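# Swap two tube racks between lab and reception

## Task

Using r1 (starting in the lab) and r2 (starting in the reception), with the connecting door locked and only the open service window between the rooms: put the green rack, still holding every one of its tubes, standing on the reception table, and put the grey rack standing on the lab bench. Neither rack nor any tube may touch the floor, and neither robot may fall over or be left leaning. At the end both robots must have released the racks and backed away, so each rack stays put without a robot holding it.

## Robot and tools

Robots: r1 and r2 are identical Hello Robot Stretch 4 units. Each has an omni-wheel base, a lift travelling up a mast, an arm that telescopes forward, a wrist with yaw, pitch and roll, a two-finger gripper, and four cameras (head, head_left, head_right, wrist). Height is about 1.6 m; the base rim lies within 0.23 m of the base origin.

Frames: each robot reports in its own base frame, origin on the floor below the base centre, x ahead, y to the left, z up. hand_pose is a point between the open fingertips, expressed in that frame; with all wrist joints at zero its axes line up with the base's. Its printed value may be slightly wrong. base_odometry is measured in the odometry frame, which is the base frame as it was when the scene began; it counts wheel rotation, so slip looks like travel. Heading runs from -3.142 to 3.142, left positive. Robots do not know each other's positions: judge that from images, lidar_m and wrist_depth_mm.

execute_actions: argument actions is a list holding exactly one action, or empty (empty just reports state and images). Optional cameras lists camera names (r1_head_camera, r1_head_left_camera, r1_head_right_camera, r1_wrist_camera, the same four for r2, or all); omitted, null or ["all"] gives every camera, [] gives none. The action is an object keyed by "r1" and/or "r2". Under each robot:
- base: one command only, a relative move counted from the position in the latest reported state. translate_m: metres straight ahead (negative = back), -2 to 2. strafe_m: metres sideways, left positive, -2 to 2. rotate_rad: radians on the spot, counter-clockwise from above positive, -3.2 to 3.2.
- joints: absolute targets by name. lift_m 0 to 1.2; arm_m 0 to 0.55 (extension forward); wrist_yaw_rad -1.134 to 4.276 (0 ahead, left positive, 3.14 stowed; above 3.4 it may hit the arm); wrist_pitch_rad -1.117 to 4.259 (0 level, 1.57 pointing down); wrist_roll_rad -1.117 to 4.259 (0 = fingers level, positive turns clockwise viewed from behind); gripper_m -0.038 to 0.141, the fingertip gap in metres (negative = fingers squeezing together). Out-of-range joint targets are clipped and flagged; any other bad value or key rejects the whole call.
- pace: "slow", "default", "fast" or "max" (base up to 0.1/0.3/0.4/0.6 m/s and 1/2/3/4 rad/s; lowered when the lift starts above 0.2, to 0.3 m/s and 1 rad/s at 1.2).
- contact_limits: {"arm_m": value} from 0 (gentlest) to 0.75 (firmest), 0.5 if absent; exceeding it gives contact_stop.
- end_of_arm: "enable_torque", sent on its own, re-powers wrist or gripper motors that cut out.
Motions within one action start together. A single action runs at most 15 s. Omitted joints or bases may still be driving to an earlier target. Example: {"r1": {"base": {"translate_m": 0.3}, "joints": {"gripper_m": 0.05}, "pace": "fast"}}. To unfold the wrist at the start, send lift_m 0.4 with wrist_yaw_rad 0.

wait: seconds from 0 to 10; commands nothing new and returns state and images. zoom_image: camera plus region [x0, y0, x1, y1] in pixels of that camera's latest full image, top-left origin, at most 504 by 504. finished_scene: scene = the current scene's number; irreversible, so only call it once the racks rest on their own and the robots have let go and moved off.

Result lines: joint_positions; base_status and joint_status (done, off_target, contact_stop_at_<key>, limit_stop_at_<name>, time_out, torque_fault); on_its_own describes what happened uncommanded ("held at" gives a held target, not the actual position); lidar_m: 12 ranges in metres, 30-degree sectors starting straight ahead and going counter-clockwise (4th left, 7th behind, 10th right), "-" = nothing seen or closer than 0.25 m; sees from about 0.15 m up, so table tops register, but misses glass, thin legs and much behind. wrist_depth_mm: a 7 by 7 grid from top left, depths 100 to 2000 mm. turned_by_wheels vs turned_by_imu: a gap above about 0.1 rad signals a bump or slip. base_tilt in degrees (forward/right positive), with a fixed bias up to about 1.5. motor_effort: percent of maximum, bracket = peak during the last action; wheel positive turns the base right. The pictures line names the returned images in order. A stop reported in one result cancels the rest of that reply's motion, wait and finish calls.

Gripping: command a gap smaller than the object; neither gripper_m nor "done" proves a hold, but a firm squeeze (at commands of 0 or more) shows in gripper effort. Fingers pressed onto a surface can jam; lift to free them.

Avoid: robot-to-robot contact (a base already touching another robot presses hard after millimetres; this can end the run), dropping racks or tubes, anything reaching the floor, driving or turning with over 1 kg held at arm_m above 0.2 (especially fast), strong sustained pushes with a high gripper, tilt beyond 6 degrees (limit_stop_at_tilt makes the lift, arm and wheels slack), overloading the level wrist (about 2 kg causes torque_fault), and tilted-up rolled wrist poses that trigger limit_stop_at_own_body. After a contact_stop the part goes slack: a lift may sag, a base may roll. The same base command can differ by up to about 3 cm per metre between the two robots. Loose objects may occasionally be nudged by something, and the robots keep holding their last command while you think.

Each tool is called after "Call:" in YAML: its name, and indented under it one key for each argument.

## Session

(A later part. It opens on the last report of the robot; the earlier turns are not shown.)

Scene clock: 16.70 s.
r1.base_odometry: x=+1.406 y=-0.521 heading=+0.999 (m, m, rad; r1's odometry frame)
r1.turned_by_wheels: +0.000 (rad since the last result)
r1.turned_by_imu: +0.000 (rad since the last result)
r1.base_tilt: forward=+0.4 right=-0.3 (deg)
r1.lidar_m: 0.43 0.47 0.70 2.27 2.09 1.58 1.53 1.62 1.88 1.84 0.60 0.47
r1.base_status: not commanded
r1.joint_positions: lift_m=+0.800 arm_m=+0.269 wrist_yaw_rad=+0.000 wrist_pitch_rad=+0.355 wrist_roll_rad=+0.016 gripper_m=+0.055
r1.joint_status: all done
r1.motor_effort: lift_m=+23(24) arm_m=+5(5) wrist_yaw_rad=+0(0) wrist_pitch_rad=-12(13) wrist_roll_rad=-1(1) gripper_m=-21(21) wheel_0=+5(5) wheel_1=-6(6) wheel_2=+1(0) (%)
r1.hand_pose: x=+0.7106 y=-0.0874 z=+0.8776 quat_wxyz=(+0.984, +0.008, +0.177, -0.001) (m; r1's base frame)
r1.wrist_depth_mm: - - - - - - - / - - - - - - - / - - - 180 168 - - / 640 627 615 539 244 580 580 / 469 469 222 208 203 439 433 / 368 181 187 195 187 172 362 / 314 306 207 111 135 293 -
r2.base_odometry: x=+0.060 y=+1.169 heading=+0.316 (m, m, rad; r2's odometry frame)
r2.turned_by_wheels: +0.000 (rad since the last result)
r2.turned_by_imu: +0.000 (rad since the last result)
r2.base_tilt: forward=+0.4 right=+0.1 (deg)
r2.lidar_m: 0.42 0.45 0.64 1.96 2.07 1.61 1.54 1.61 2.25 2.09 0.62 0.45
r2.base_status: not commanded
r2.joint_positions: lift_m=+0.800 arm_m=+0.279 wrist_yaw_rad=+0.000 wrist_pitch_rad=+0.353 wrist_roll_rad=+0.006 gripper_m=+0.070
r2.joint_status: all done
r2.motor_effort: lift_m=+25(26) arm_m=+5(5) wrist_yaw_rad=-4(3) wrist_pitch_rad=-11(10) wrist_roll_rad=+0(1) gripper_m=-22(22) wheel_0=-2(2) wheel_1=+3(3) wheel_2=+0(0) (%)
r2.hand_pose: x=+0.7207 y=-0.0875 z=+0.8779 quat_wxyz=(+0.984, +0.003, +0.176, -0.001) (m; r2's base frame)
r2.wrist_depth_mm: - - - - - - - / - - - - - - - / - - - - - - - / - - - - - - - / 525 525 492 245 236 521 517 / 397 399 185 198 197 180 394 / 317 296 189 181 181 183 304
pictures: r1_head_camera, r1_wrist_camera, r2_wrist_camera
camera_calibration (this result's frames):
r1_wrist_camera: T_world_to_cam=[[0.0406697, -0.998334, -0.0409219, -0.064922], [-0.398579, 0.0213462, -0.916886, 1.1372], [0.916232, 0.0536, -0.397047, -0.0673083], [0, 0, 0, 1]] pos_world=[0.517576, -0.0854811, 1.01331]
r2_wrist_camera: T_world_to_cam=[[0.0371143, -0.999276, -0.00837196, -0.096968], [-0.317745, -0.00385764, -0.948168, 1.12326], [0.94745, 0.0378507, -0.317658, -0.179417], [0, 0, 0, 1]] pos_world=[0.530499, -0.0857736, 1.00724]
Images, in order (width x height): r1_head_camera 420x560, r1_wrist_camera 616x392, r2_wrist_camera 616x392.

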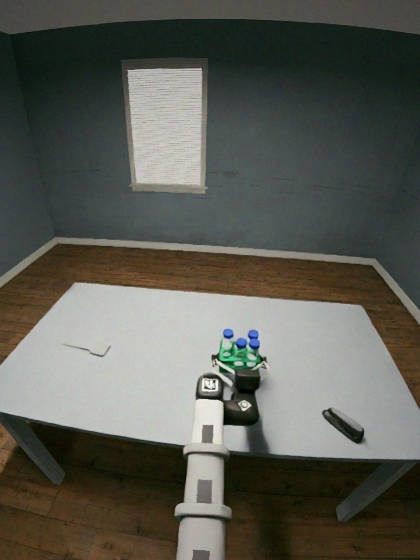

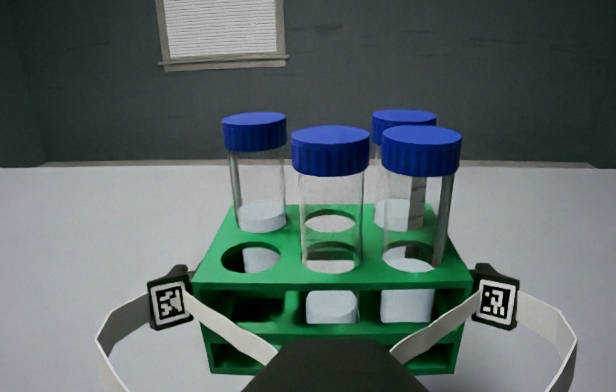

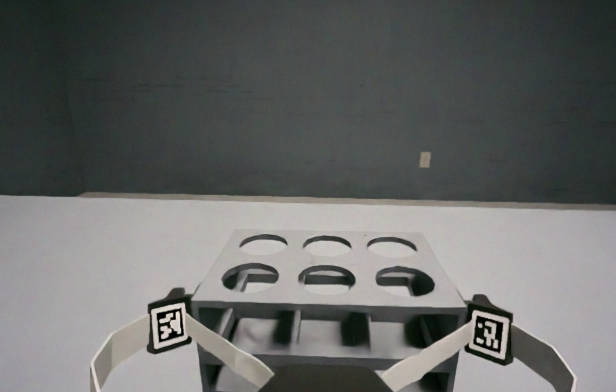

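Call:
execute_actions:
  actions:
    - {"r1":{"base":{"rotate_rad":1.46},"joints":{"lift_m":0.97,"arm_m":0.0}},"r2":{"base":{"rotate_rad":-1.57},"joints":{"lift_m":0.97,"arm_m":0}}}

Scene clock: 18.90 s.
r1.base_odometry: x=+1.406 y=-0.521 heading=+2.458 (m, m, rad; r1's odometry frame)
r1.turned_by_wheels: +1.459 (rad since the last result)
r1.turned_by_imu: +1.496 (rad since the last result)
r1.base_tilt: forward=+0.3 right=-0.3 (deg)
r1.lidar_m: 0.41 2.30 1.63 1.52 1.55 1.95 1.84 0.69 0.48 0.44 0.43 0.43
r1.base_status: done
r1.joint_positions: lift_m=+0.970 arm_m=+0.001 wrist_yaw_rad=+0.000 wrist_pitch_rad=+0.355 wrist_roll_rad=+0.016 gripper_m=+0.055
r1.joint_status: all done
r1.motor_effort: lift_m=+24(25) arm_m=-4(5) wrist_yaw_rad=-1(5) wrist_pitch_rad=-12(12) wrist_roll_rad=-1(0) gripper_m=-19(22) wheel_0=-5(9) wheel_1=-4(9) wheel_2=-2(11) (%)
r1.hand_pose: x=+0.4422 y=-0.0873 z=+1.0476 quat_wxyz=(+0.984, +0.008, +0.177, -0.001) (m; r1's base frame)
r1.wrist_depth_mm: - - - - - - - / - - - - - - - / - - - 179 170 - - / - - - - 244 - - / - - 222 208 204 - - / 1808 181 187 194 188 172 615 / 1537 1464 206 111 135 1397 -
r2.base_odometry: x=+0.060 y=+1.169 heading=-1.254 (m, m, rad; r2's odometry frame)
r2.turned_by_wheels: -1.570 (rad since the last result)
r2.turned_by_imu: -1.560 (rad since the last result)
r2.base_tilt: forward=+0.5 right=+0.0 (deg)
r2.lidar_m: 0.41 0.58 0.45 0.43 0.46 0.66 1.97 2.06 1.59 1.53 1.58 2.27
r2.base_status: done
r2.joint_positions: lift_m=+0.970 arm_m=+0.001 wrist_yaw_rad=+0.000 wrist_pitch_rad=+0.353 wrist_roll_rad=+0.006 gripper_m=+0.070
r2.joint_status: all done
r2.motor_effort: lift_m=+25(26) arm_m=-5(5) wrist_yaw_rad=-2(4) wrist_pitch_rad=-10(12) wrist_roll_rad=-1(0) gripper_m=-20(22) wheel_0=+2(8) wheel_1=+2(9) wheel_2=+2(7) (%)
r2.hand_pose: x=+0.4430 y=-0.0875 z=+1.0479 quat_wxyz=(+0.984, +0.003, +0.176, -0.001) (m; r2's base frame)
r2.wrist_depth_mm: - - - 1921 1863 1808 1808 / - - - - 1921 1921 1863 / - - - - - 1983 1921 / - - - - - - - / - - - 244 236 - - / 1921 1921 185 198 197 181 1921 / 1576 1464 189 182 181 183 1499
pictures: r1_head_camera, r1_head_left_camera, r1_head_right_camera, r1_wrist_camera, r2_head_camera, r2_head_left_camera, r2_head_right_camera, r2_wrist_camera
camera_calibration (this result's frames):
r1_wrist_camera: T_world_to_cam=[[0.0408611, -0.998326, -0.0409237, -0.047081], [-0.398523, 0.0212749, -0.916912, 1.1861], [0.916248, 0.053775, -0.396986, 0.24603], [0, 0, 0, 1]] pos_world=[0.249186, -0.0854666, 1.18329]
r2_wrist_camera: T_world_to_cam=[[0.0371259, -0.999276, -0.00837117, -0.0852413], [-0.317834, -0.00386564, -0.948138, 1.19617], [0.947419, 0.0378611, -0.317748, 0.137791], [0, 0, 0, 1]] pos_world=[0.252804, -0.0857724, 1.17721]
Images, in order (width x height): r1_head_camera 420x560, r1_head_left_camera 420x672, r1_head_right_camera 420x672, r1_wrist_camera 616x392, r2_head_camera 420x560, r2_head_left_camera 420x672, r2_head_right_camera 420x672, r2_wrist_camera 616x392.

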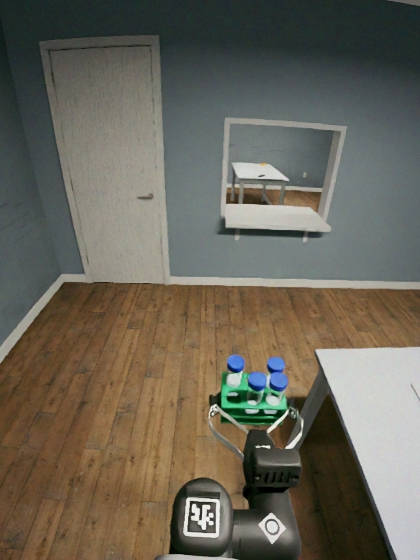

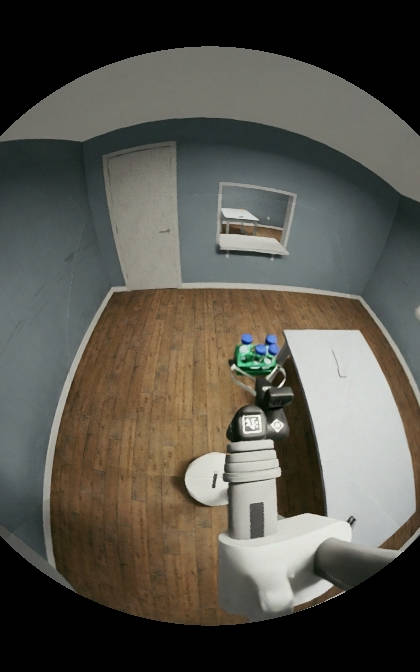

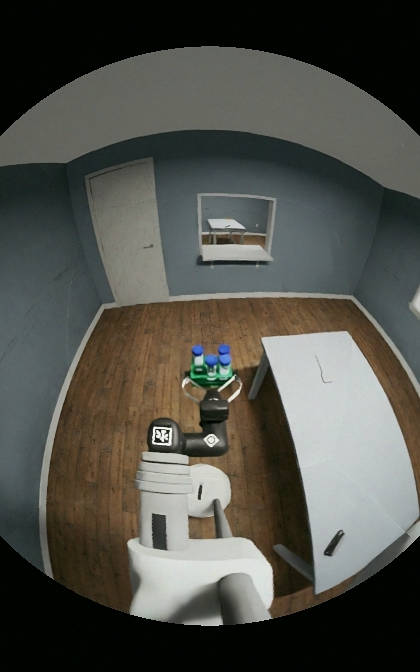

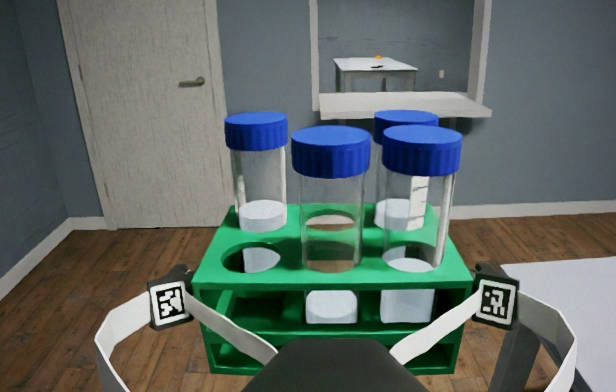

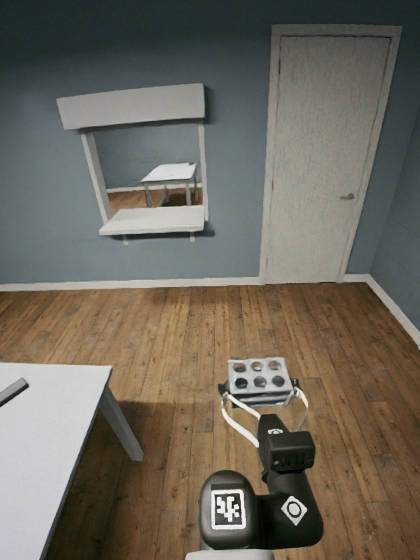

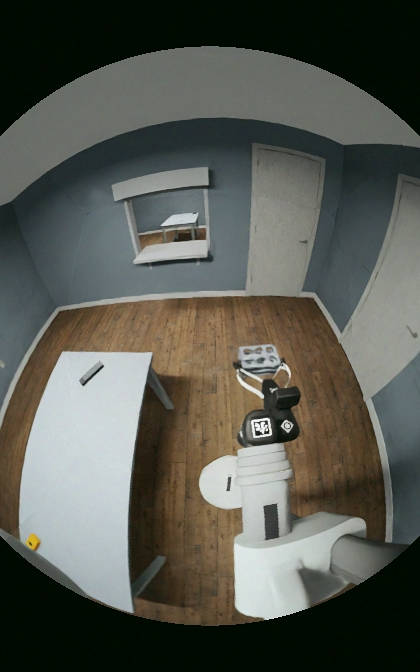

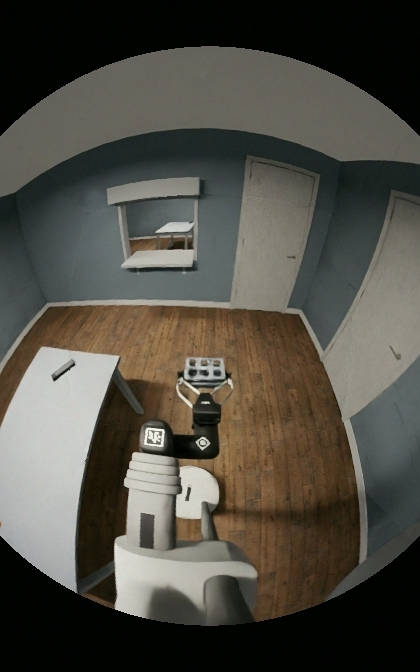

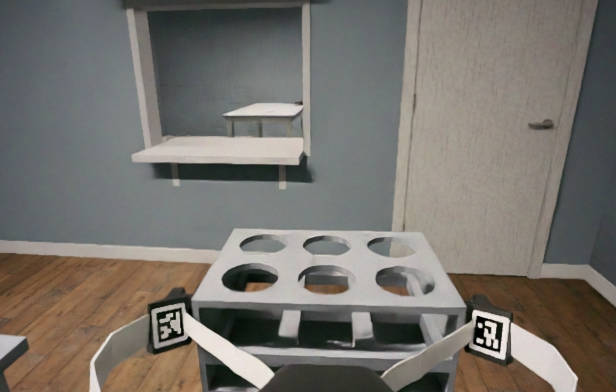

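Call:
execute_actions:
  actions:
    - {"r1":{"base":{"translate_m":1.73},"joints":{"lift_m":0.76},"pace":"fast"},"r2":{"base":{"translate_m":1.56},"joints":{"lift_m":0.76},"pace":"fast"}}
  cameras: []

Call:
execute_actions:
  actions:
    - {"r1":{"base":{"strafe_m":-0.62},"pace":"fast"},"r2":{"base":{"strafe_m":0.36},"pace":"fast"}}

Scene clock: 25.23 s.
r1.base_odometry: x=+0.064 y=+0.571 heading=+2.459 (m, m, rad; r1's odometry frame)
r1.turned_by_wheels: +0.000 (rad since the last result)
r1.turned_by_imu: -0.002 (rad since the last result)
r1.base_tilt: forward=+0.5 right=-0.3 (deg)
r1.lidar_m: 0.42 0.73 0.90 1.58 1.65 2.23 1.88 0.97 1.24 3.12 0.72 0.44
r1.base_status: done
r1.joint_positions: lift_m=+0.760 arm_m=+0.001 wrist_yaw_rad=+0.000 wrist_pitch_rad=+0.355 wrist_roll_rad=+0.016 gripper_m=+0.055
r1.joint_status: all done
r1.motor_effort: lift_m=+19(18) arm_m=-4(4) wrist_yaw_rad=+0(0) wrist_pitch_rad=-13(14) wrist_roll_rad=-1(1) gripper_m=-19(20) wheel_0=+4(10) wheel_1=+3(8) wheel_2=-2(12) (%)
r1.hand_pose: x=+0.4421 y=-0.0874 z=+0.8379 quat_wxyz=(+0.984, +0.008, +0.177, -0.001) (m; r1's base frame)
r1.wrist_depth_mm: 439 439 442 - - - - / 462 466 466 - - - - / 488 492 488 179 175 732 732 / 521 525 517 455 230 500 492 / 559 564 222 208 203 373 370 / 609 181 187 194 188 172 319 / 654 647 206 111 135 654 -
r2.base_odometry: x=+0.547 y=-0.313 heading=-1.254 (m, m, rad; r2's odometry frame)
r2.turned_by_wheels: +0.000 (rad since the last result)
r2.turned_by_imu: +0.005 (rad since the last result)
r2.base_tilt: forward=+0.6 right=+0.1 (deg)
r2.lidar_m: 0.39 0.57 0.79 3.14 1.17 0.94 1.88 2.20 1.63 1.58 1.01 0.77
r2.base_status: done
r2.joint_positions: lift_m=+0.760 arm_m=+0.001 wrist_yaw_rad=+0.000 wrist_pitch_rad=+0.354 wrist_roll_rad=+0.006 gripper_m=+0.070
r2.joint_status: all done
r2.motor_effort: lift_m=+16(22) arm_m=-5(5) wrist_yaw_rad=-3(4) wrist_pitch_rad=-12(11) wrist_roll_rad=-2(2) gripper_m=-20(22) wheel_0=+2(6) wheel_1=+3(8) wheel_2=+0(11) (%)
r2.hand_pose: x=+0.4429 y=-0.0874 z=+0.8386 quat_wxyz=(+0.984, +0.003, +0.176, +0.000) (m; r2's base frame)
r2.wrist_depth_mm: - - 484 473 462 452 445 / - - 508 492 484 473 466 / - - 539 521 508 492 484 / 647 654 559 544 530 517 508 / 445 445 442 245 236 544 535 / 375 359 185 198 197 180 554 / 715 676 189 181 181 183 549
pictures: none
No camera images: the call's "cameras" was empty. Leave "cameras" out to get every camera's image.

Scene clock: 28.03 s.
r1.base_odometry: x=+0.455 y=+1.051 heading=+2.459 (m, m, rad; r1's odometry frame)
r1.turned_by_wheels: +0.000 (rad since the last result)
r1.turned_by_imu: +0.003 (rad since the last result)
r1.base_tilt: forward=+0.4 right=-0.3 (deg)
r1.lidar_m: 0.40 0.53 0.73 2.25 2.33 3.06 0.86 0.87 2.59 2.48 1.12 0.43
r1.base_status: done
r1.joint_positions: lift_m=+0.760 arm_m=+0.001 wrist_yaw_rad=+0.000 wrist_pitch_rad=+0.355 wrist_roll_rad=+0.016 gripper_m=+0.055
r1.joint_status: not commanded
r1.motor_effort: lift_m=+19(20) arm_m=-4(4) wrist_yaw_rad=+0(1) wrist_pitch_rad=-13(13) wrist_roll_rad=-1(0) gripper_m=-20(20) wheel_0=+3(14) wheel_1=-1(14) wheel_2=+0(3) (%)
r1.hand_pose: x=+0.4421 y=-0.0874 z=+0.8379 quat_wxyz=(+0.984, +0.008, +0.177, -0.001) (m; r1's base frame)
r1.wrist_depth_mm: - - - - - 574 462 / - - - - - 585 492 / 866 831 654 179 164 559 525 / 549 535 521 455 230 500 559 / 399 399 222 208 204 373 373 / 353 181 187 195 187 172 349 / 691 691 206 111 135 699 -
r2.base_odometry: x=+0.889 y=-0.200 heading=-1.253 (m, m, rad; r2's odometry frame)
r2.turned_by_wheels: +0.000 (rad since the last result)
r2.turned_by_imu: +0.000 (rad since the last result)
r2.base_tilt: forward=+0.5 right=+0.2 (deg)
r2.lidar_m: 0.40 0.57 0.80 2.79 2.91 0.86 0.83 2.70 1.98 1.92 1.05 0.56
r2.base_status: done
r2.joint_positions: lift_m=+0.760 arm_m=+0.001 wrist_yaw_rad=+0.000 wrist_pitch_rad=+0.354 wrist_roll_rad=+0.006 gripper_m=+0.070
r2.joint_status: not commanded
r2.motor_effort: lift_m=+16(16) arm_m=-5(5) wrist_yaw_rad=-3(5) wrist_pitch_rad=-11(11) wrist_roll_rad=-1(1) gripper_m=-22(23) wheel_0=+2(12) wheel_1=+0(14) wheel_2=+0(0) (%)
r2.hand_pose: x=+0.4429 y=-0.0874 z=+0.8386 quat_wxyz=(+0.984, +0.003, +0.176, +0.000) (m; r2's base frame)
r2.wrist_depth_mm: - - - - - 484 455 / - - - - - 484 477 / - - - - - 504 500 / 654 647 647 647 640 530 521 / 445 445 418 244 235 469 544 / 389 373 185 198 197 181 569 / 723 691 189 181 180 183 591
pictures: r1_head_camera, r1_head_left_camera, r1_head_right_camera, r1_wrist_camera, r2_head_camera, r2_head_left_camera, r2_head_right_camera, r2_wrist_camera
camera_calibration (this result's frames):
r1_wrist_camera: T_world_to_cam=[[0.0405458, -0.998339, -0.0409336, -0.0555952], [-0.398737, 0.021397, -0.916816, 0.993779], [0.916169, 0.0534947, -0.397207, 0.163075], [0, 0, 0, 1]] pos_world=[0.249106, -0.0854903, 0.973611]
r2_wrist_camera: T_world_to_cam=[[0.0373855, -0.999266, -0.00837377, -0.0870337], [-0.317896, -0.00394828, -0.948117, 0.997755], [0.947388, 0.0381079, -0.31781, 0.0714057], [0, 0, 0, 1]] pos_world=[0.252787, -0.0857515, 0.967953]
Images, in order (width x height): r1_head_camera 420x560, r1_head_left_camera 420x672, r1_head_right_camera 420x672, r1_wrist_camera 616x392, r2_head_camera 420x560, r2_head_left_camera 420x672, r2_head_right_camera 420x672, r2_wrist_camera 616x392.

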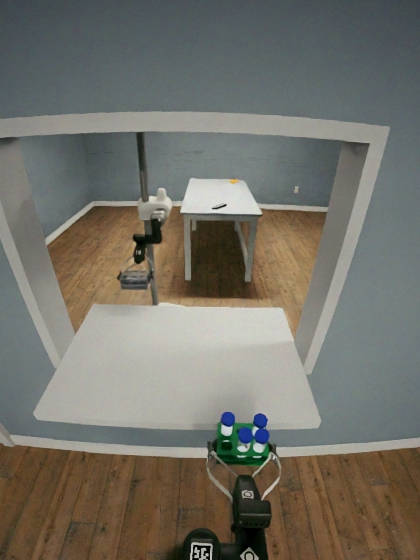

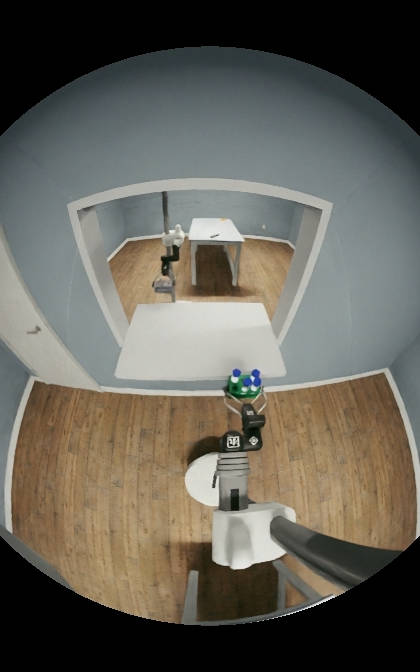

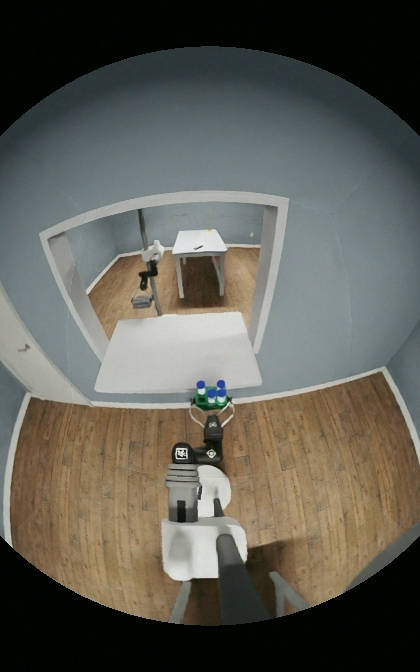

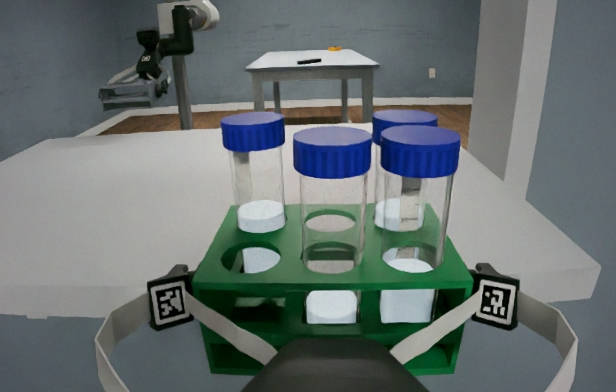

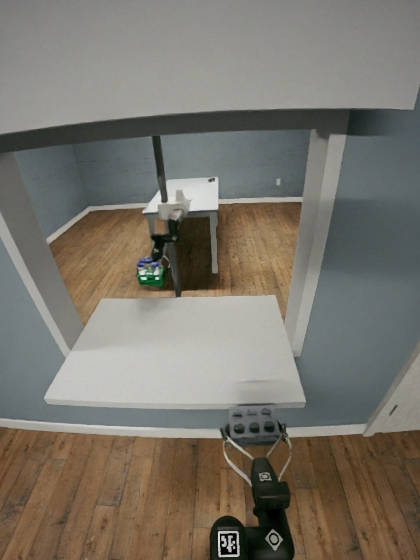

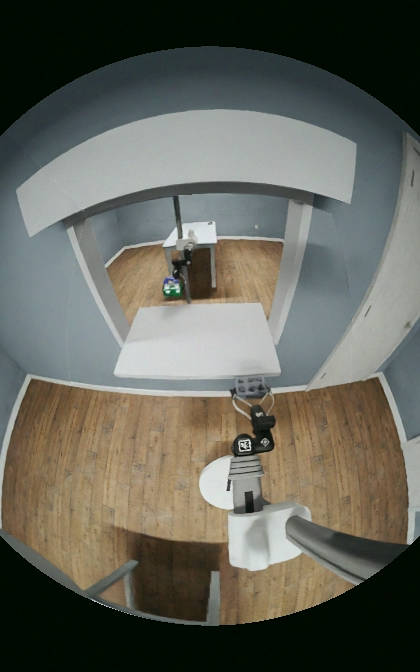

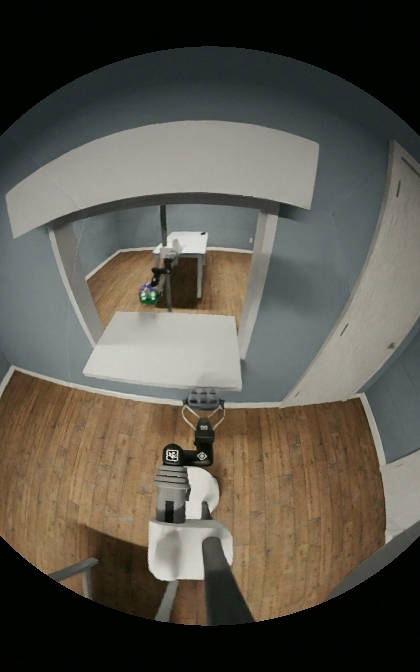

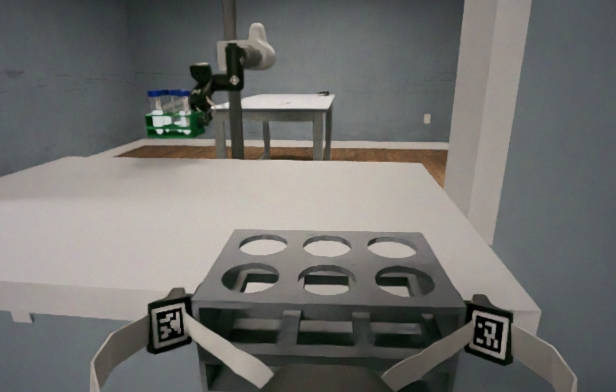

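Call:
execute_actions:
  actions:
    - {"r1":{"base":{"strafe_m":0.03},"joints":{"arm_m":0.38}},"r2":{"base":{"strafe_m":0.07},"joints":{"arm_m":0.41}}}
  cameras: []

Call:
execute_actions:
  actions:
    - {"r1":{"joints":{"lift_m":0.724},"pace":"slow"},"r2":{"joints":{"lift_m":0.724},"pace":"slow"}}
  cameras: ["r1_head_camera","r1_wrist_camera","r2_head_camera","r2_wrist_camera"]

Scene clock: 32.60 s.
r1.base_odometry: x=+0.436 y=+1.028 heading=+2.459 (m, m, rad; r1's odometry frame)
r1.turned_by_wheels: +0.000 (rad since the last result)
r1.turned_by_imu: +0.001 (rad since the last result)
r1.base_tilt: forward=+0.3 right=-0.3 (deg)
r1.lidar_m: 0.50 0.51 0.73 2.20 2.26 3.04 0.84 0.88 2.62 2.51 1.12 0.54
r1.base_status: done
r1.joint_positions: lift_m=+0.760 arm_m=+0.379 wrist_yaw_rad=+0.000 wrist_pitch_rad=+0.355 wrist_roll_rad=+0.016 gripper_m=+0.055
r1.joint_status: all done
r1.motor_effort: lift_m=+19(19) arm_m=+4(5) wrist_yaw_rad=-1(1) wrist_pitch_rad=-13(16) wrist_roll_rad=+0(1) gripper_m=-17(22) wheel_0=-1(12) wheel_1=+1(12) wheel_2=+0(1) (%)
r1.hand_pose: x=+0.8206 y=-0.0874 z=+0.8380 quat_wxyz=(+0.984, +0.008, +0.177, -0.001) (m; r1's base frame)
r1.wrist_depth_mm: 399 1025 - - - - - / 415 - - - - - - / - - 1160 179 169 - - / - - 492 455 227 488 - / 394 392 222 208 202 368 366 / 309 181 187 195 188 172 303 / 263 256 206 111 135 246 -
r2.base_odometry: x=+0.955 y=-0.178 heading=-1.253 (m, m, rad; r2's odometry frame)
r2.turned_by_wheels: +0.000 (rad since the last result)
r2.turned_by_imu: +0.001 (rad since the last result)
r2.base_tilt: forward=+0.5 right=+0.1 (deg)
r2.lidar_m: 0.54 0.57 0.87 2.72 2.83 0.85 0.82 2.82 2.07 1.98 1.07 0.56
r2.base_status: done
r2.joint_positions: lift_m=+0.760 arm_m=+0.409 wrist_yaw_rad=+0.000 wrist_pitch_rad=+0.353 wrist_roll_rad=+0.006 gripper_m=+0.070
r2.joint_status: all done
r2.motor_effort: lift_m=+16(17) arm_m=+5(6) wrist_yaw_rad=-3(2) wrist_pitch_rad=-11(12) wrist_roll_rad=-2(1) gripper_m=-23(23) wheel_0=+0(9) wheel_1=+1(10) wheel_2=+0(0) (%)
r2.hand_pose: x=+0.8507 y=-0.0874 z=+0.8387 quat_wxyz=(+0.984, +0.003, +0.176, +0.000) (m; r2's base frame)
r2.wrist_depth_mm: - 424 768 - - - - / 413 436 - - - - - / 410 - - - - - - / - - - - - - - / 436 439 413 245 236 436 1921 / 330 334 185 198 197 180 330 / 267 248 189 181 181 183 246
pictures: none
No camera images: the call's "cameras" was empty. Leave "cameras" out to get every camera's image.

Scene clock: 33.73 s.
r1.base_odometry: x=+0.436 y=+1.028 heading=+2.459 (m, m, rad; r1's odometry frame)
r1.turned_by_wheels: +0.000 (rad since the last result)
r1.turned_by_imu: +0.000 (rad since the last result)
r1.base_tilt: forward=+0.4 right=-0.2 (deg)
r1.lidar_m: 0.50 0.53 0.72 2.21 2.26 3.01 0.86 0.88 2.61 2.50 1.09 0.56
r1.base_status: not commanded
r1.joint_positions: lift_m=+0.724 arm_m=+0.379 wrist_yaw_rad=+0.000 wrist_pitch_rad=+0.355 wrist_roll_rad=+0.016 gripper_m=+0.055
r1.joint_status: all done
r1.motor_effort: lift_m=+18(17) arm_m=+5(5) wrist_yaw_rad=-1(0) wrist_pitch_rad=-12(13) wrist_roll_rad=-1(1) gripper_m=-20(22) wheel_0=-1(1) wheel_1=+0(1) wheel_2=+0(0) (%)
r1.hand_pose: x=+0.8206 y=-0.0874 z=+0.8020 quat_wxyz=(+0.984, +0.008, +0.177, -0.001) (m; r1's base frame)
r1.wrist_depth_mm: 397 1008 - - - - - / 415 - - - - - - / - - - 180 169 - - / 445 436 402 373 227 404 415 / 325 325 222 208 202 304 301 / 256 181 187 195 189 172 250 / 217 211 204 111 135 204 -
r2.base_odometry: x=+0.955 y=-0.178 heading=-1.253 (m, m, rad; r2's odometry frame)
r2.turned_by_wheels: +0.000 (rad since the last result)
r2.turned_by_imu: +0.000 (rad since the last result)
r2.base_tilt: forward=+0.5 right=+0.0 (deg)
r2.lidar_m: 0.53 0.58 0.85 2.69 2.84 0.85 0.84 2.77 2.06 1.98 1.07 0.56
r2.base_status: not commanded
r2.joint_positions: lift_m=+0.724 arm_m=+0.409 wrist_yaw_rad=+0.000 wrist_pitch_rad=+0.353 wrist_roll_rad=+0.006 gripper_m=+0.070
r2.joint_status: all done
r2.motor_effort: lift_m=+15(16) arm_m=+5(5) wrist_yaw_rad=-4(3) wrist_pitch_rad=-11(10) wrist_roll_rad=-1(1) gripper_m=-20(22) wheel_0=+0(0) wheel_1=+2(2) wheel_2=+0(0) (%)
r2.hand_pose: x=+0.8507 y=-0.0874 z=+0.8028 quat_wxyz=(+0.984, +0.003, +0.176, +0.000) (m; r2's base frame)
r2.wrist_depth_mm: - 424 768 - - - - / 410 436 - - - - - / 407 - - - - - - / 484 525 1182 - - - - / 359 362 340 244 236 357 355 / 273 273 185 198 197 180 271 / 220 204 189 181 181 183 202
pictures: r1_head_camera, r1_wrist_camera, r2_head_camera, r2_wrist_camera
camera_calibration (this result's frames):
r1_wrist_camera: T_world_to_cam=[[0.0407507, -0.998331, -0.0409248, -0.0725322], [-0.398547, 0.0213184, -0.9169, 1.11172], [0.916242, 0.0536748, -0.397013, -0.198159], [0, 0, 0, 1]] pos_world=[0.62759, -0.0854751, 0.937696]
r2_wrist_camera: T_world_to_cam=[[0.0374897, -0.999262, -0.00836706, -0.102644], [-0.317729, -0.00398108, -0.948173, 1.09328], [0.94744, 0.0382052, -0.317644, -0.326456], [0, 0, 0, 1]] pos_world=[0.660514, -0.0857432, 0.932067]
Images, in order (width x height): r1_head_camera 420x560, r1_wrist_camera 616x392, r2_head_camera 420x560, r2_wrist_camera 616x392.

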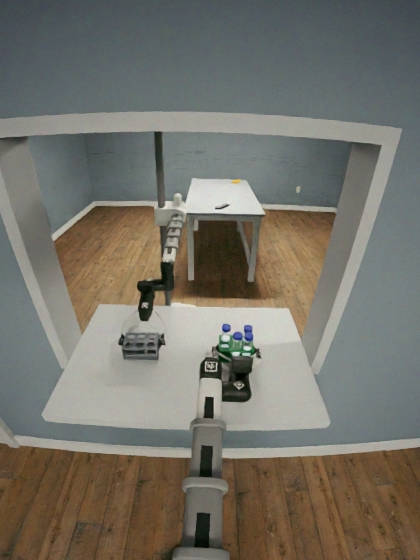

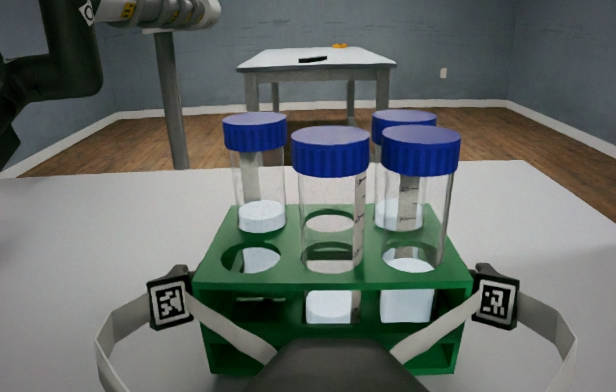

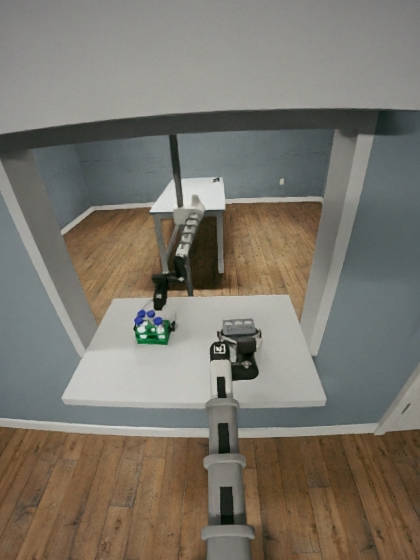

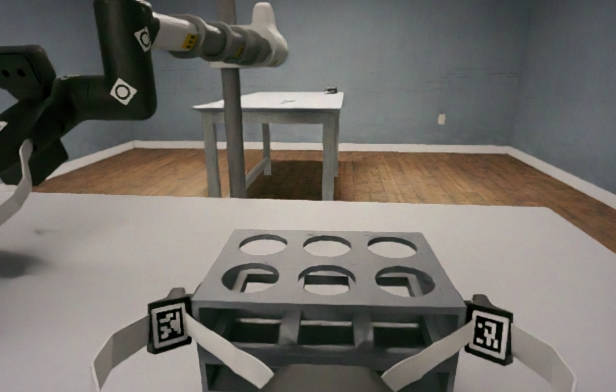

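Same height as at pickup; opening lowers the racks gently.

Call:
execute_actions:
  actions:
    - {"r1":{"joints":{"gripper_m":0.141}},"r2":{"joints":{"gripper_m":0.141}}}
  cameras: []

Call:
execute_actions:
  actions:
    - {"r1":{"joints":{"arm_m":0.21},"pace":"fast"},"r2":{"joints":{"arm_m":0.24},"pace":"fast"}}
  cameras: ["r1_head_camera","r1_wrist_camera","r2_head_camera","r2_wrist_camera"]

Scene clock: 37.33 s.
r1.base_odometry: x=+0.436 y=+1.028 heading=+2.459 (m, m, rad; r1's odometry frame)
r1.turned_by_wheels: +0.000 (rad since the last result)
r1.turned_by_imu: +0.001 (rad since the last result)
r1.base_tilt: forward=+0.5 right=-0.2 (deg)
r1.lidar_m: 0.49 0.52 0.74 2.21 2.28 3.01 0.87 0.85 2.61 2.52 1.09 0.55
r1.base_status: not commanded
r1.joint_positions: lift_m=+0.724 arm_m=+0.379 wrist_yaw_rad=+0.000 wrist_pitch_rad=+0.352 wrist_roll_rad=+0.016 gripper_m=+0.141
r1.joint_status: all done
r1.motor_effort: lift_m=+19(19) arm_m=+4(4) wrist_yaw_rad=+0(0) wrist_pitch_rad=-3(13) wrist_roll_rad=-1(1) gripper_m=-2(21) wheel_0=+0(1) wheel_1=+0(0) wheel_2=+0(0) (%)
r1.hand_pose: x=+0.8209 y=-0.0874 z=+0.8029 quat_wxyz=(+0.985, +0.008, +0.175, -0.001) (m; r1's base frame)
r1.wrist_depth_mm: 399 778 - - - - - / 418 - - - - - - / - - - 219 186 - - / 455 445 433 379 232 415 439 / 330 329 226 224 210 310 307 / 259 250 209 218 208 205 245 / 220 213 217 111 210 207 -
r2.base_odometry: x=+0.955 y=-0.178 heading=-1.253 (m, m, rad; r2's odometry frame)
r2.turned_by_wheels: +0.000 (rad since the last result)
r2.turned_by_imu: +0.001 (rad since the last result)
r2.base_tilt: forward=+0.6 right=+0.0 (deg)
r2.lidar_m: 0.54 0.56 0.86 2.71 2.85 0.86 0.83 2.79 2.05 1.99 1.04 0.57
r2.base_status: not commanded
r2.joint_positions: lift_m=+0.724 arm_m=+0.409 wrist_yaw_rad=+0.000 wrist_pitch_rad=+0.352 wrist_roll_rad=+0.006 gripper_m=+0.141
r2.joint_status: all done
r2.motor_effort: lift_m=+15(15) arm_m=+5(5) wrist_yaw_rad=-5(2) wrist_pitch_rad=-7(11) wrist_roll_rad=+0(0) gripper_m=-1(24) wheel_0=+0(0) wheel_1=+1(2) wheel_2=+0(0) (%)
r2.hand_pose: x=+0.8508 y=-0.0874 z=+0.8032 quat_wxyz=(+0.985, +0.003, +0.175, +0.000) (m; r2's base frame)
r2.wrist_depth_mm: - 427 768 - - - - / 413 436 - - - - - / 413 - - - - - - / 484 - 1182 - - - - / 366 366 322 254 247 362 362 / 276 264 193 234 195 198 272 / 221 213 211 181 203 212 220
pictures: none
No camera images: the call's "cameras" was empty. Leave "cameras" out to get every camera's image.

Scene clock: 38.67 s.
r1.base_odometry: x=+0.436 y=+1.028 heading=+2.459 (m, m, rad; r1's odometry frame)
r1.turned_by_wheels: +0.000 (rad since the last result)
r1.turned_by_imu: +0.000 (rad since the last result)
r1.base_tilt: forward=+0.4 right=-0.2 (deg)
r1.lidar_m: 0.52 0.49 0.71 2.21 2.29 3.01 0.85 0.91 2.65 2.51 1.10 0.54
r1.base_status: not commanded
r1.joint_positions: lift_m=+0.724 arm_m=+0.211 wrist_yaw_rad=+0.000 wrist_pitch_rad=+0.352 wrist_roll_rad=+0.016 gripper_m=+0.141
r1.joint_status: all done
r1.motor_effort: lift_m=+18(19) arm_m=-4(2) wrist_yaw_rad=+1(0) wrist_pitch_rad=-4(4) wrist_roll_rad=-1(1) gripper_m=+0(0) wheel_0=-1(1) wheel_1=+0(1) wheel_2=+0(0) (%)
r1.hand_pose: x=+0.6524 y=-0.0875 z=+0.8028 quat_wxyz=(+0.984, +0.008, +0.175, -0.001) (m; r1's base frame)
r1.wrist_depth_mm: - 715 - - - - - / - 723 - - - - - / 640 - 661 413 574 - - / 394 449 433 382 375 415 410 / 332 330 327 325 320 314 307 / 260 251 240 258 237 230 246 / 220 215 224 111 211 208 -
r2.base_odometry: x=+0.955 y=-0.178 heading=-1.253 (m, m, rad; r2's odometry frame)
r2.turned_by_wheels: +0.000 (rad since the last result)
r2.turned_by_imu: +0.000 (rad since the last result)
r2.base_tilt: forward=+0.7 right=+0.0 (deg)
r2.lidar_m: 0.54 0.58 0.87 2.71 2.85 0.86 0.83 2.81 2.07 1.99 1.09 0.55
r2.base_status: not commanded
r2.joint_positions: lift_m=+0.724 arm_m=+0.241 wrist_yaw_rad=+0.000 wrist_pitch_rad=+0.352 wrist_roll_rad=+0.006 gripper_m=+0.141
r2.joint_status: all done
r2.motor_effort: lift_m=+15(15) arm_m=-5(6) wrist_yaw_rad=-3(2) wrist_pitch_rad=-9(7) wrist_roll_rad=-1(1) gripper_m=-1(1) wheel_0=+0(0) wheel_1=+1(1) wheel_2=+0(0) (%)
r2.hand_pose: x=+0.6826 y=-0.0875 z=+0.8031 quat_wxyz=(+0.985, +0.003, +0.175, -0.001) (m; r2's base frame)
r2.wrist_depth_mm: - - - - - - - / - - 768 - - - - / - - - - - - - / 394 535 530 384 433 525 - / 364 366 364 357 362 359 362 / 277 264 217 278 276 202 274 / 221 214 223 189 214 213 220
pictures: r1_head_camera, r1_wrist_camera, r2_head_camera, r2_wrist_camera
camera_calibration (this result's frames):
r1_wrist_camera: T_world_to_cam=[[0.0404928, -0.998346, -0.0408107, -0.0656716], [-0.395956, 0.0214671, -0.918019, 1.0446], [0.917376, 0.0533323, -0.394431, -0.0465673], [0, 0, 0, 1]] pos_world=[0.458994, -0.085504, 0.937913]
r2_wrist_camera: T_world_to_cam=[[0.0371294, -0.999276, -0.00832305, -0.096229], [-0.3166, -0.00386313, -0.948551, 1.03972], [0.947832, 0.0378542, -0.316515, -0.168269], [0, 0, 0, 1]] pos_world=[0.492239, -0.085773, 0.932163]
Images, in order (width x height): r1_head_camera 420x560, r1_wrist_camera 616x392, r2_head_camera 420x560, r2_wrist_camera 616x392.

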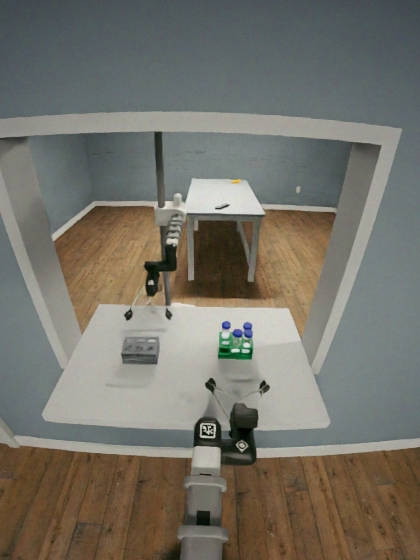

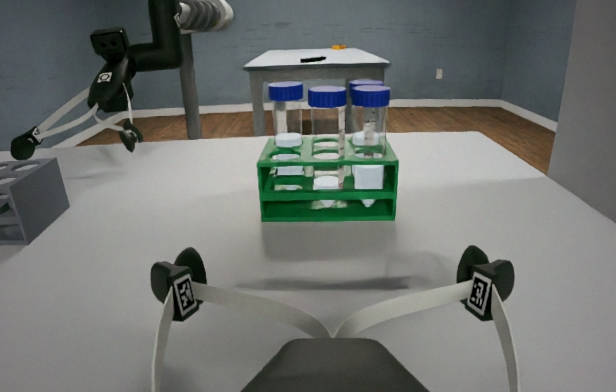

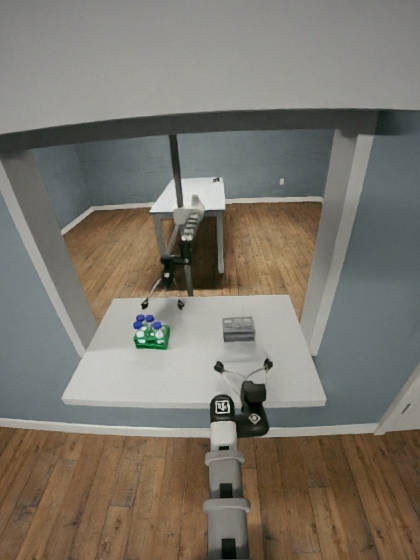

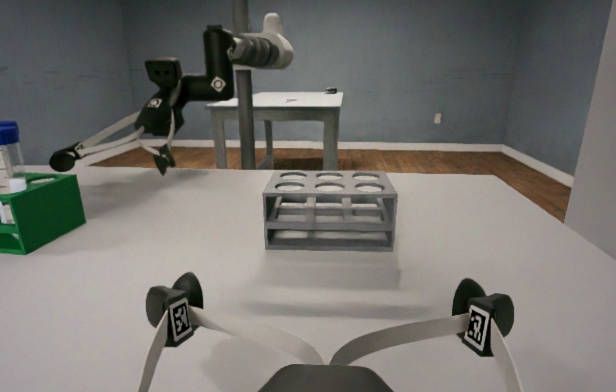

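Call:
execute_actions:
  actions:
    - {"r1":{"base":{"strafe_m":0.36},"joints":{"arm_m":0.25},"pace":"fast"},"r2":{"base":{"strafe_m":0.36},"joints":{"arm_m":0.28},"pace":"fast"}}
  cameras: ["r1_head_camera","r1_wrist_camera","r2_head_camera","r2_wrist_camera"]

Scene clock: 40.93 s.
r1.base_odometry: x=+0.209 y=+0.749 heading=+2.459 (m, m, rad; r1's odometry frame)
r1.turned_by_wheels: +0.000 (rad since the last result)
r1.turned_by_imu: +0.000 (rad since the last result)
r1.base_tilt: forward=+0.5 right=-0.5 (deg)
r1.lidar_m: 0.51 0.51 0.97 1.84 1.90 2.53 0.90 0.89 1.22 2.88 0.75 0.54
r1.base_status: done
r1.joint_positions: lift_m=+0.724 arm_m=+0.249 wrist_yaw_rad=+0.000 wrist_pitch_rad=+0.352 wrist_roll_rad=+0.016 gripper_m=+0.141
r1.joint_status: all done
r1.motor_effort: lift_m=+18(19) arm_m=+5(6) wrist_yaw_rad=+0(1) wrist_pitch_rad=-4(6) wrist_roll_rad=-1(1) gripper_m=+0(1) wheel_0=+0(13) wheel_1=-1(14) wheel_2=+0(1) (%)
r1.hand_pose: x=+0.6909 y=-0.0874 z=+0.8028 quat_wxyz=(+0.985, +0.008, +0.175, -0.001) (m; r1's base frame)
r1.wrist_depth_mm: - - - - - 1060 634 / - - - - - - 574 / 368 - - - - - 559 / 364 445 436 314 309 415 413 / 325 329 312 287 296 312 307 / 259 251 241 258 237 230 246 / 220 214 223 111 211 208 -
r2.base_odometry: x=+1.297 y=-0.066 heading=-1.253 (m, m, rad; r2's odometry frame)
r2.turned_by_wheels: +0.000 (rad since the last result)
r2.turned_by_imu: +0.000 (rad since the last result)
r2.base_tilt: forward=+0.3 right=+0.1 (deg)
r2.lidar_m: 0.54 0.58 1.12 2.35 2.48 0.85 0.82 0.86 2.42 2.36 0.75 0.56
r2.base_status: done
r2.joint_positions: lift_m=+0.724 arm_m=+0.279 wrist_yaw_rad=+0.000 wrist_pitch_rad=+0.352 wrist_roll_rad=+0.006 gripper_m=+0.141
r2.joint_status: all done
r2.motor_effort: lift_m=+16(16) arm_m=+5(7) wrist_yaw_rad=-4(2) wrist_pitch_rad=-7(8) wrist_roll_rad=+0(2) gripper_m=-2(0) wheel_0=+1(11) wheel_1=-1(13) wheel_2=+0(0) (%)
r2.hand_pose: x=+0.7208 y=-0.0874 z=+0.8030 quat_wxyz=(+0.985, +0.003, +0.175, -0.001) (m; r2's base frame)
r2.wrist_depth_mm: 357 - - - - 1078 - / 359 - - - - - 591 / 362 - - 345 - - - / 366 535 530 340 484 525 480 / 343 362 364 315 322 362 359 / 276 263 217 276 274 202 273 / 221 214 222 189 213 212 220
pictures: r1_head_camera, r1_wrist_camera, r2_head_camera, r2_wrist_camera
camera_calibration (this result's frames):
r1_wrist_camera: T_world_to_cam=[[0.0407202, -0.998337, -0.0408083, -0.0673272], [-0.395905, 0.021378, -0.918042, 1.05983], [0.917388, 0.0535391, -0.394377, -0.0819146], [0, 0, 0, 1]] pos_world=[0.497482, -0.0854866, 0.937918]
r2_wrist_camera: T_world_to_cam=[[0.0373579, -0.999267, -0.00832271, -0.0977512], [-0.316591, -0.0039355, -0.948554, 1.05176], [0.947826, 0.0380708, -0.316506, -0.204507], [0, 0, 0, 1]] pos_world=[0.530467, -0.0857547, 0.932111]
Images, in order (width x height): r1_head_camera 420x560, r1_wrist_camera 616x392, r2_head_camera 420x560, r2_wrist_camera 616x392.

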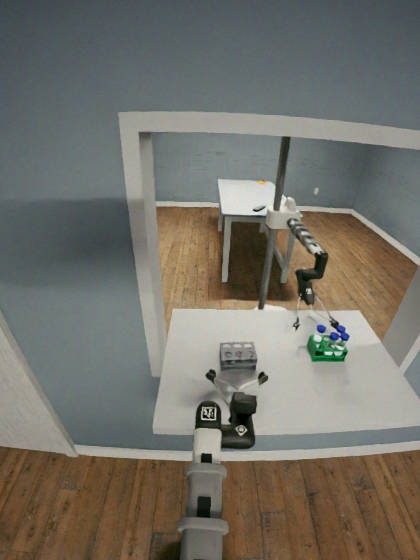

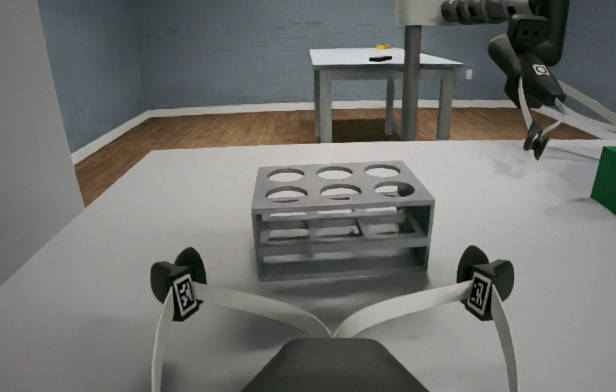

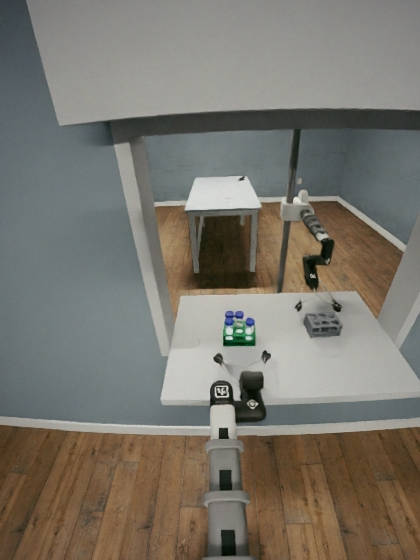

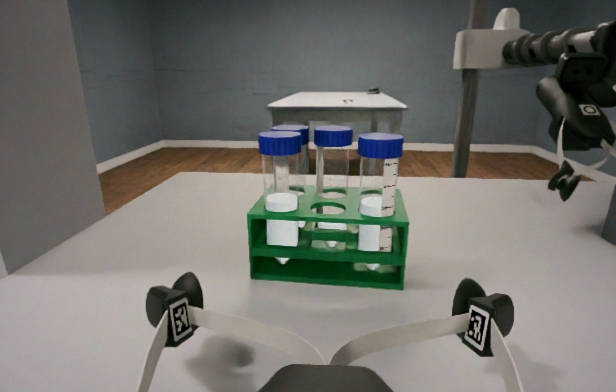

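Call:
execute_actions:
  actions:
    - {"r1":{"base":{"strafe_m":-0.018},"joints":{"arm_m":0.333,"wrist_yaw_rad":0.04},"pace":"slow"},"r2":{"base":{"strafe_m":0.014},"joints":{"arm_m":0.388,"wrist_yaw_rad":-0.06},"pace":"slow"}}
  cameras: ["r1_wrist_camera","r2_wrist_camera"]

Scene clock: 43.53 s.
r1.base_odometry: x=+0.220 y=+0.763 heading=+2.459 (m, m, rad; r1's odometry frame)
r1.turned_by_wheels: +0.000 (rad since the last result)
r1.turned_by_imu: +0.001 (rad since the last result)
r1.base_tilt: forward=+0.3 right=-0.1 (deg)
r1.lidar_m: 0.48 0.50 0.99 1.85 1.93 2.58 0.87 0.88 1.23 2.86 0.75 0.53
r1.base_status: done
r1.joint_positions: lift_m=+0.724 arm_m=+0.332 wrist_yaw_rad=+0.040 wrist_pitch_rad=+0.352 wrist_roll_rad=+0.016 gripper_m=+0.141
r1.joint_status: all done
r1.motor_effort: lift_m=+18(18) arm_m=+5(7) wrist_yaw_rad=+1(3) wrist_pitch_rad=-5(4) wrist_roll_rad=-1(1) gripper_m=-1(1) wheel_0=+6(9) wheel_1=-4(8) wheel_2=+1(0) (%)
r1.hand_pose: x=+0.7771 y=-0.0766 z=+0.8028 quat_wxyz=(+0.984, +0.004, +0.175, +0.018) (m; r1's base frame)
r1.wrist_depth_mm: - - - - - - - / - - - - - - - / - - - - - - - / - 445 436 430 424 415 410 / 330 330 236 227 220 296 307 / 259 251 203 213 208 207 245 / 220 213 216 111 211 207 -
r2.base_odometry: x=+1.310 y=-0.062 heading=-1.253 (m, m, rad; r2's odometry frame)
r2.turned_by_wheels: +0.000 (rad since the last result)
r2.turned_by_imu: +0.001 (rad since the last result)
r2.base_tilt: forward=+0.5 right=+0.2 (deg)
r2.lidar_m: 0.54 0.59 1.16 2.34 2.46 0.83 0.81 0.87 2.45 2.38 0.77 0.57
r2.base_status: done
r2.joint_positions: lift_m=+0.724 arm_m=+0.387 wrist_yaw_rad=-0.060 wrist_pitch_rad=+0.352 wrist_roll_rad=+0.006 gripper_m=+0.141
r2.joint_status: all done
r2.motor_effort: lift_m=+16(16) arm_m=+6(5) wrist_yaw_rad=-2(4) wrist_pitch_rad=-7(7) wrist_roll_rad=-2(0) gripper_m=-2(1) wheel_0=-4(6) wheel_1=+3(9) wheel_2=+0(1) (%)
r2.hand_pose: x=+0.8230 y=-0.1035 z=+0.8030 quat_wxyz=(+0.984, +0.008, +0.175, -0.030) (m; r2's base frame)
r2.wrist_depth_mm: - - - - - 976 750 / - - - - - - - / - - - 1921 - - - / - - 445 445 185 521 525 / 364 364 322 254 216 362 357 / 274 263 195 211 195 202 272 / 221 213 213 182 199 212 220
pictures: r1_wrist_camera, r2_wrist_camera
camera_calibration (this result's frames):
r1_wrist_camera: T_world_to_cam=[[0.080379, -0.995929, -0.0408083, -0.0906561], [-0.396442, 0.00562099, -0.918042, 1.09294], [0.914534, 0.0899695, -0.394377, -0.156574], [0, 0, 0, 1]] pos_world=[0.583767, -0.0823435, 0.937918]
r2_wrist_camera: T_world_to_cam=[[-0.0225863, -0.99971, -0.00832253, -0.0683386], [-0.316258, 0.0150418, -0.948554, 1.08576], [0.948404, -0.0187923, -0.316506, -0.307159], [0, 0, 0, 1]] pos_world=[0.633146, -0.0904227, 0.932111]
Images, in order (width x height): r1_wrist_camera 616x392, r2_wrist_camera 616x392.

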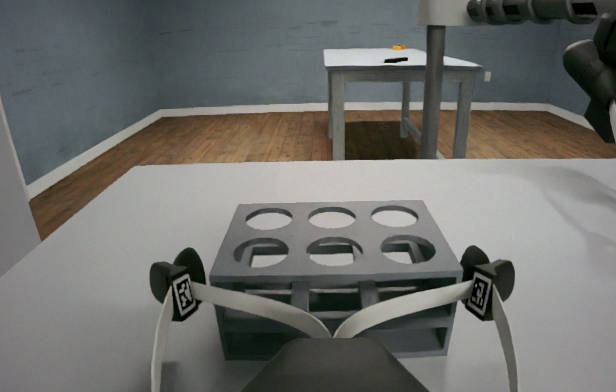

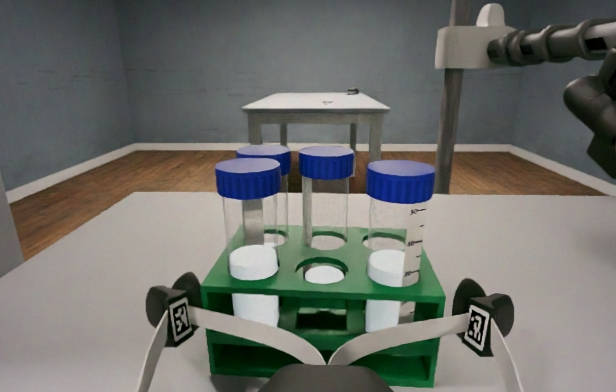

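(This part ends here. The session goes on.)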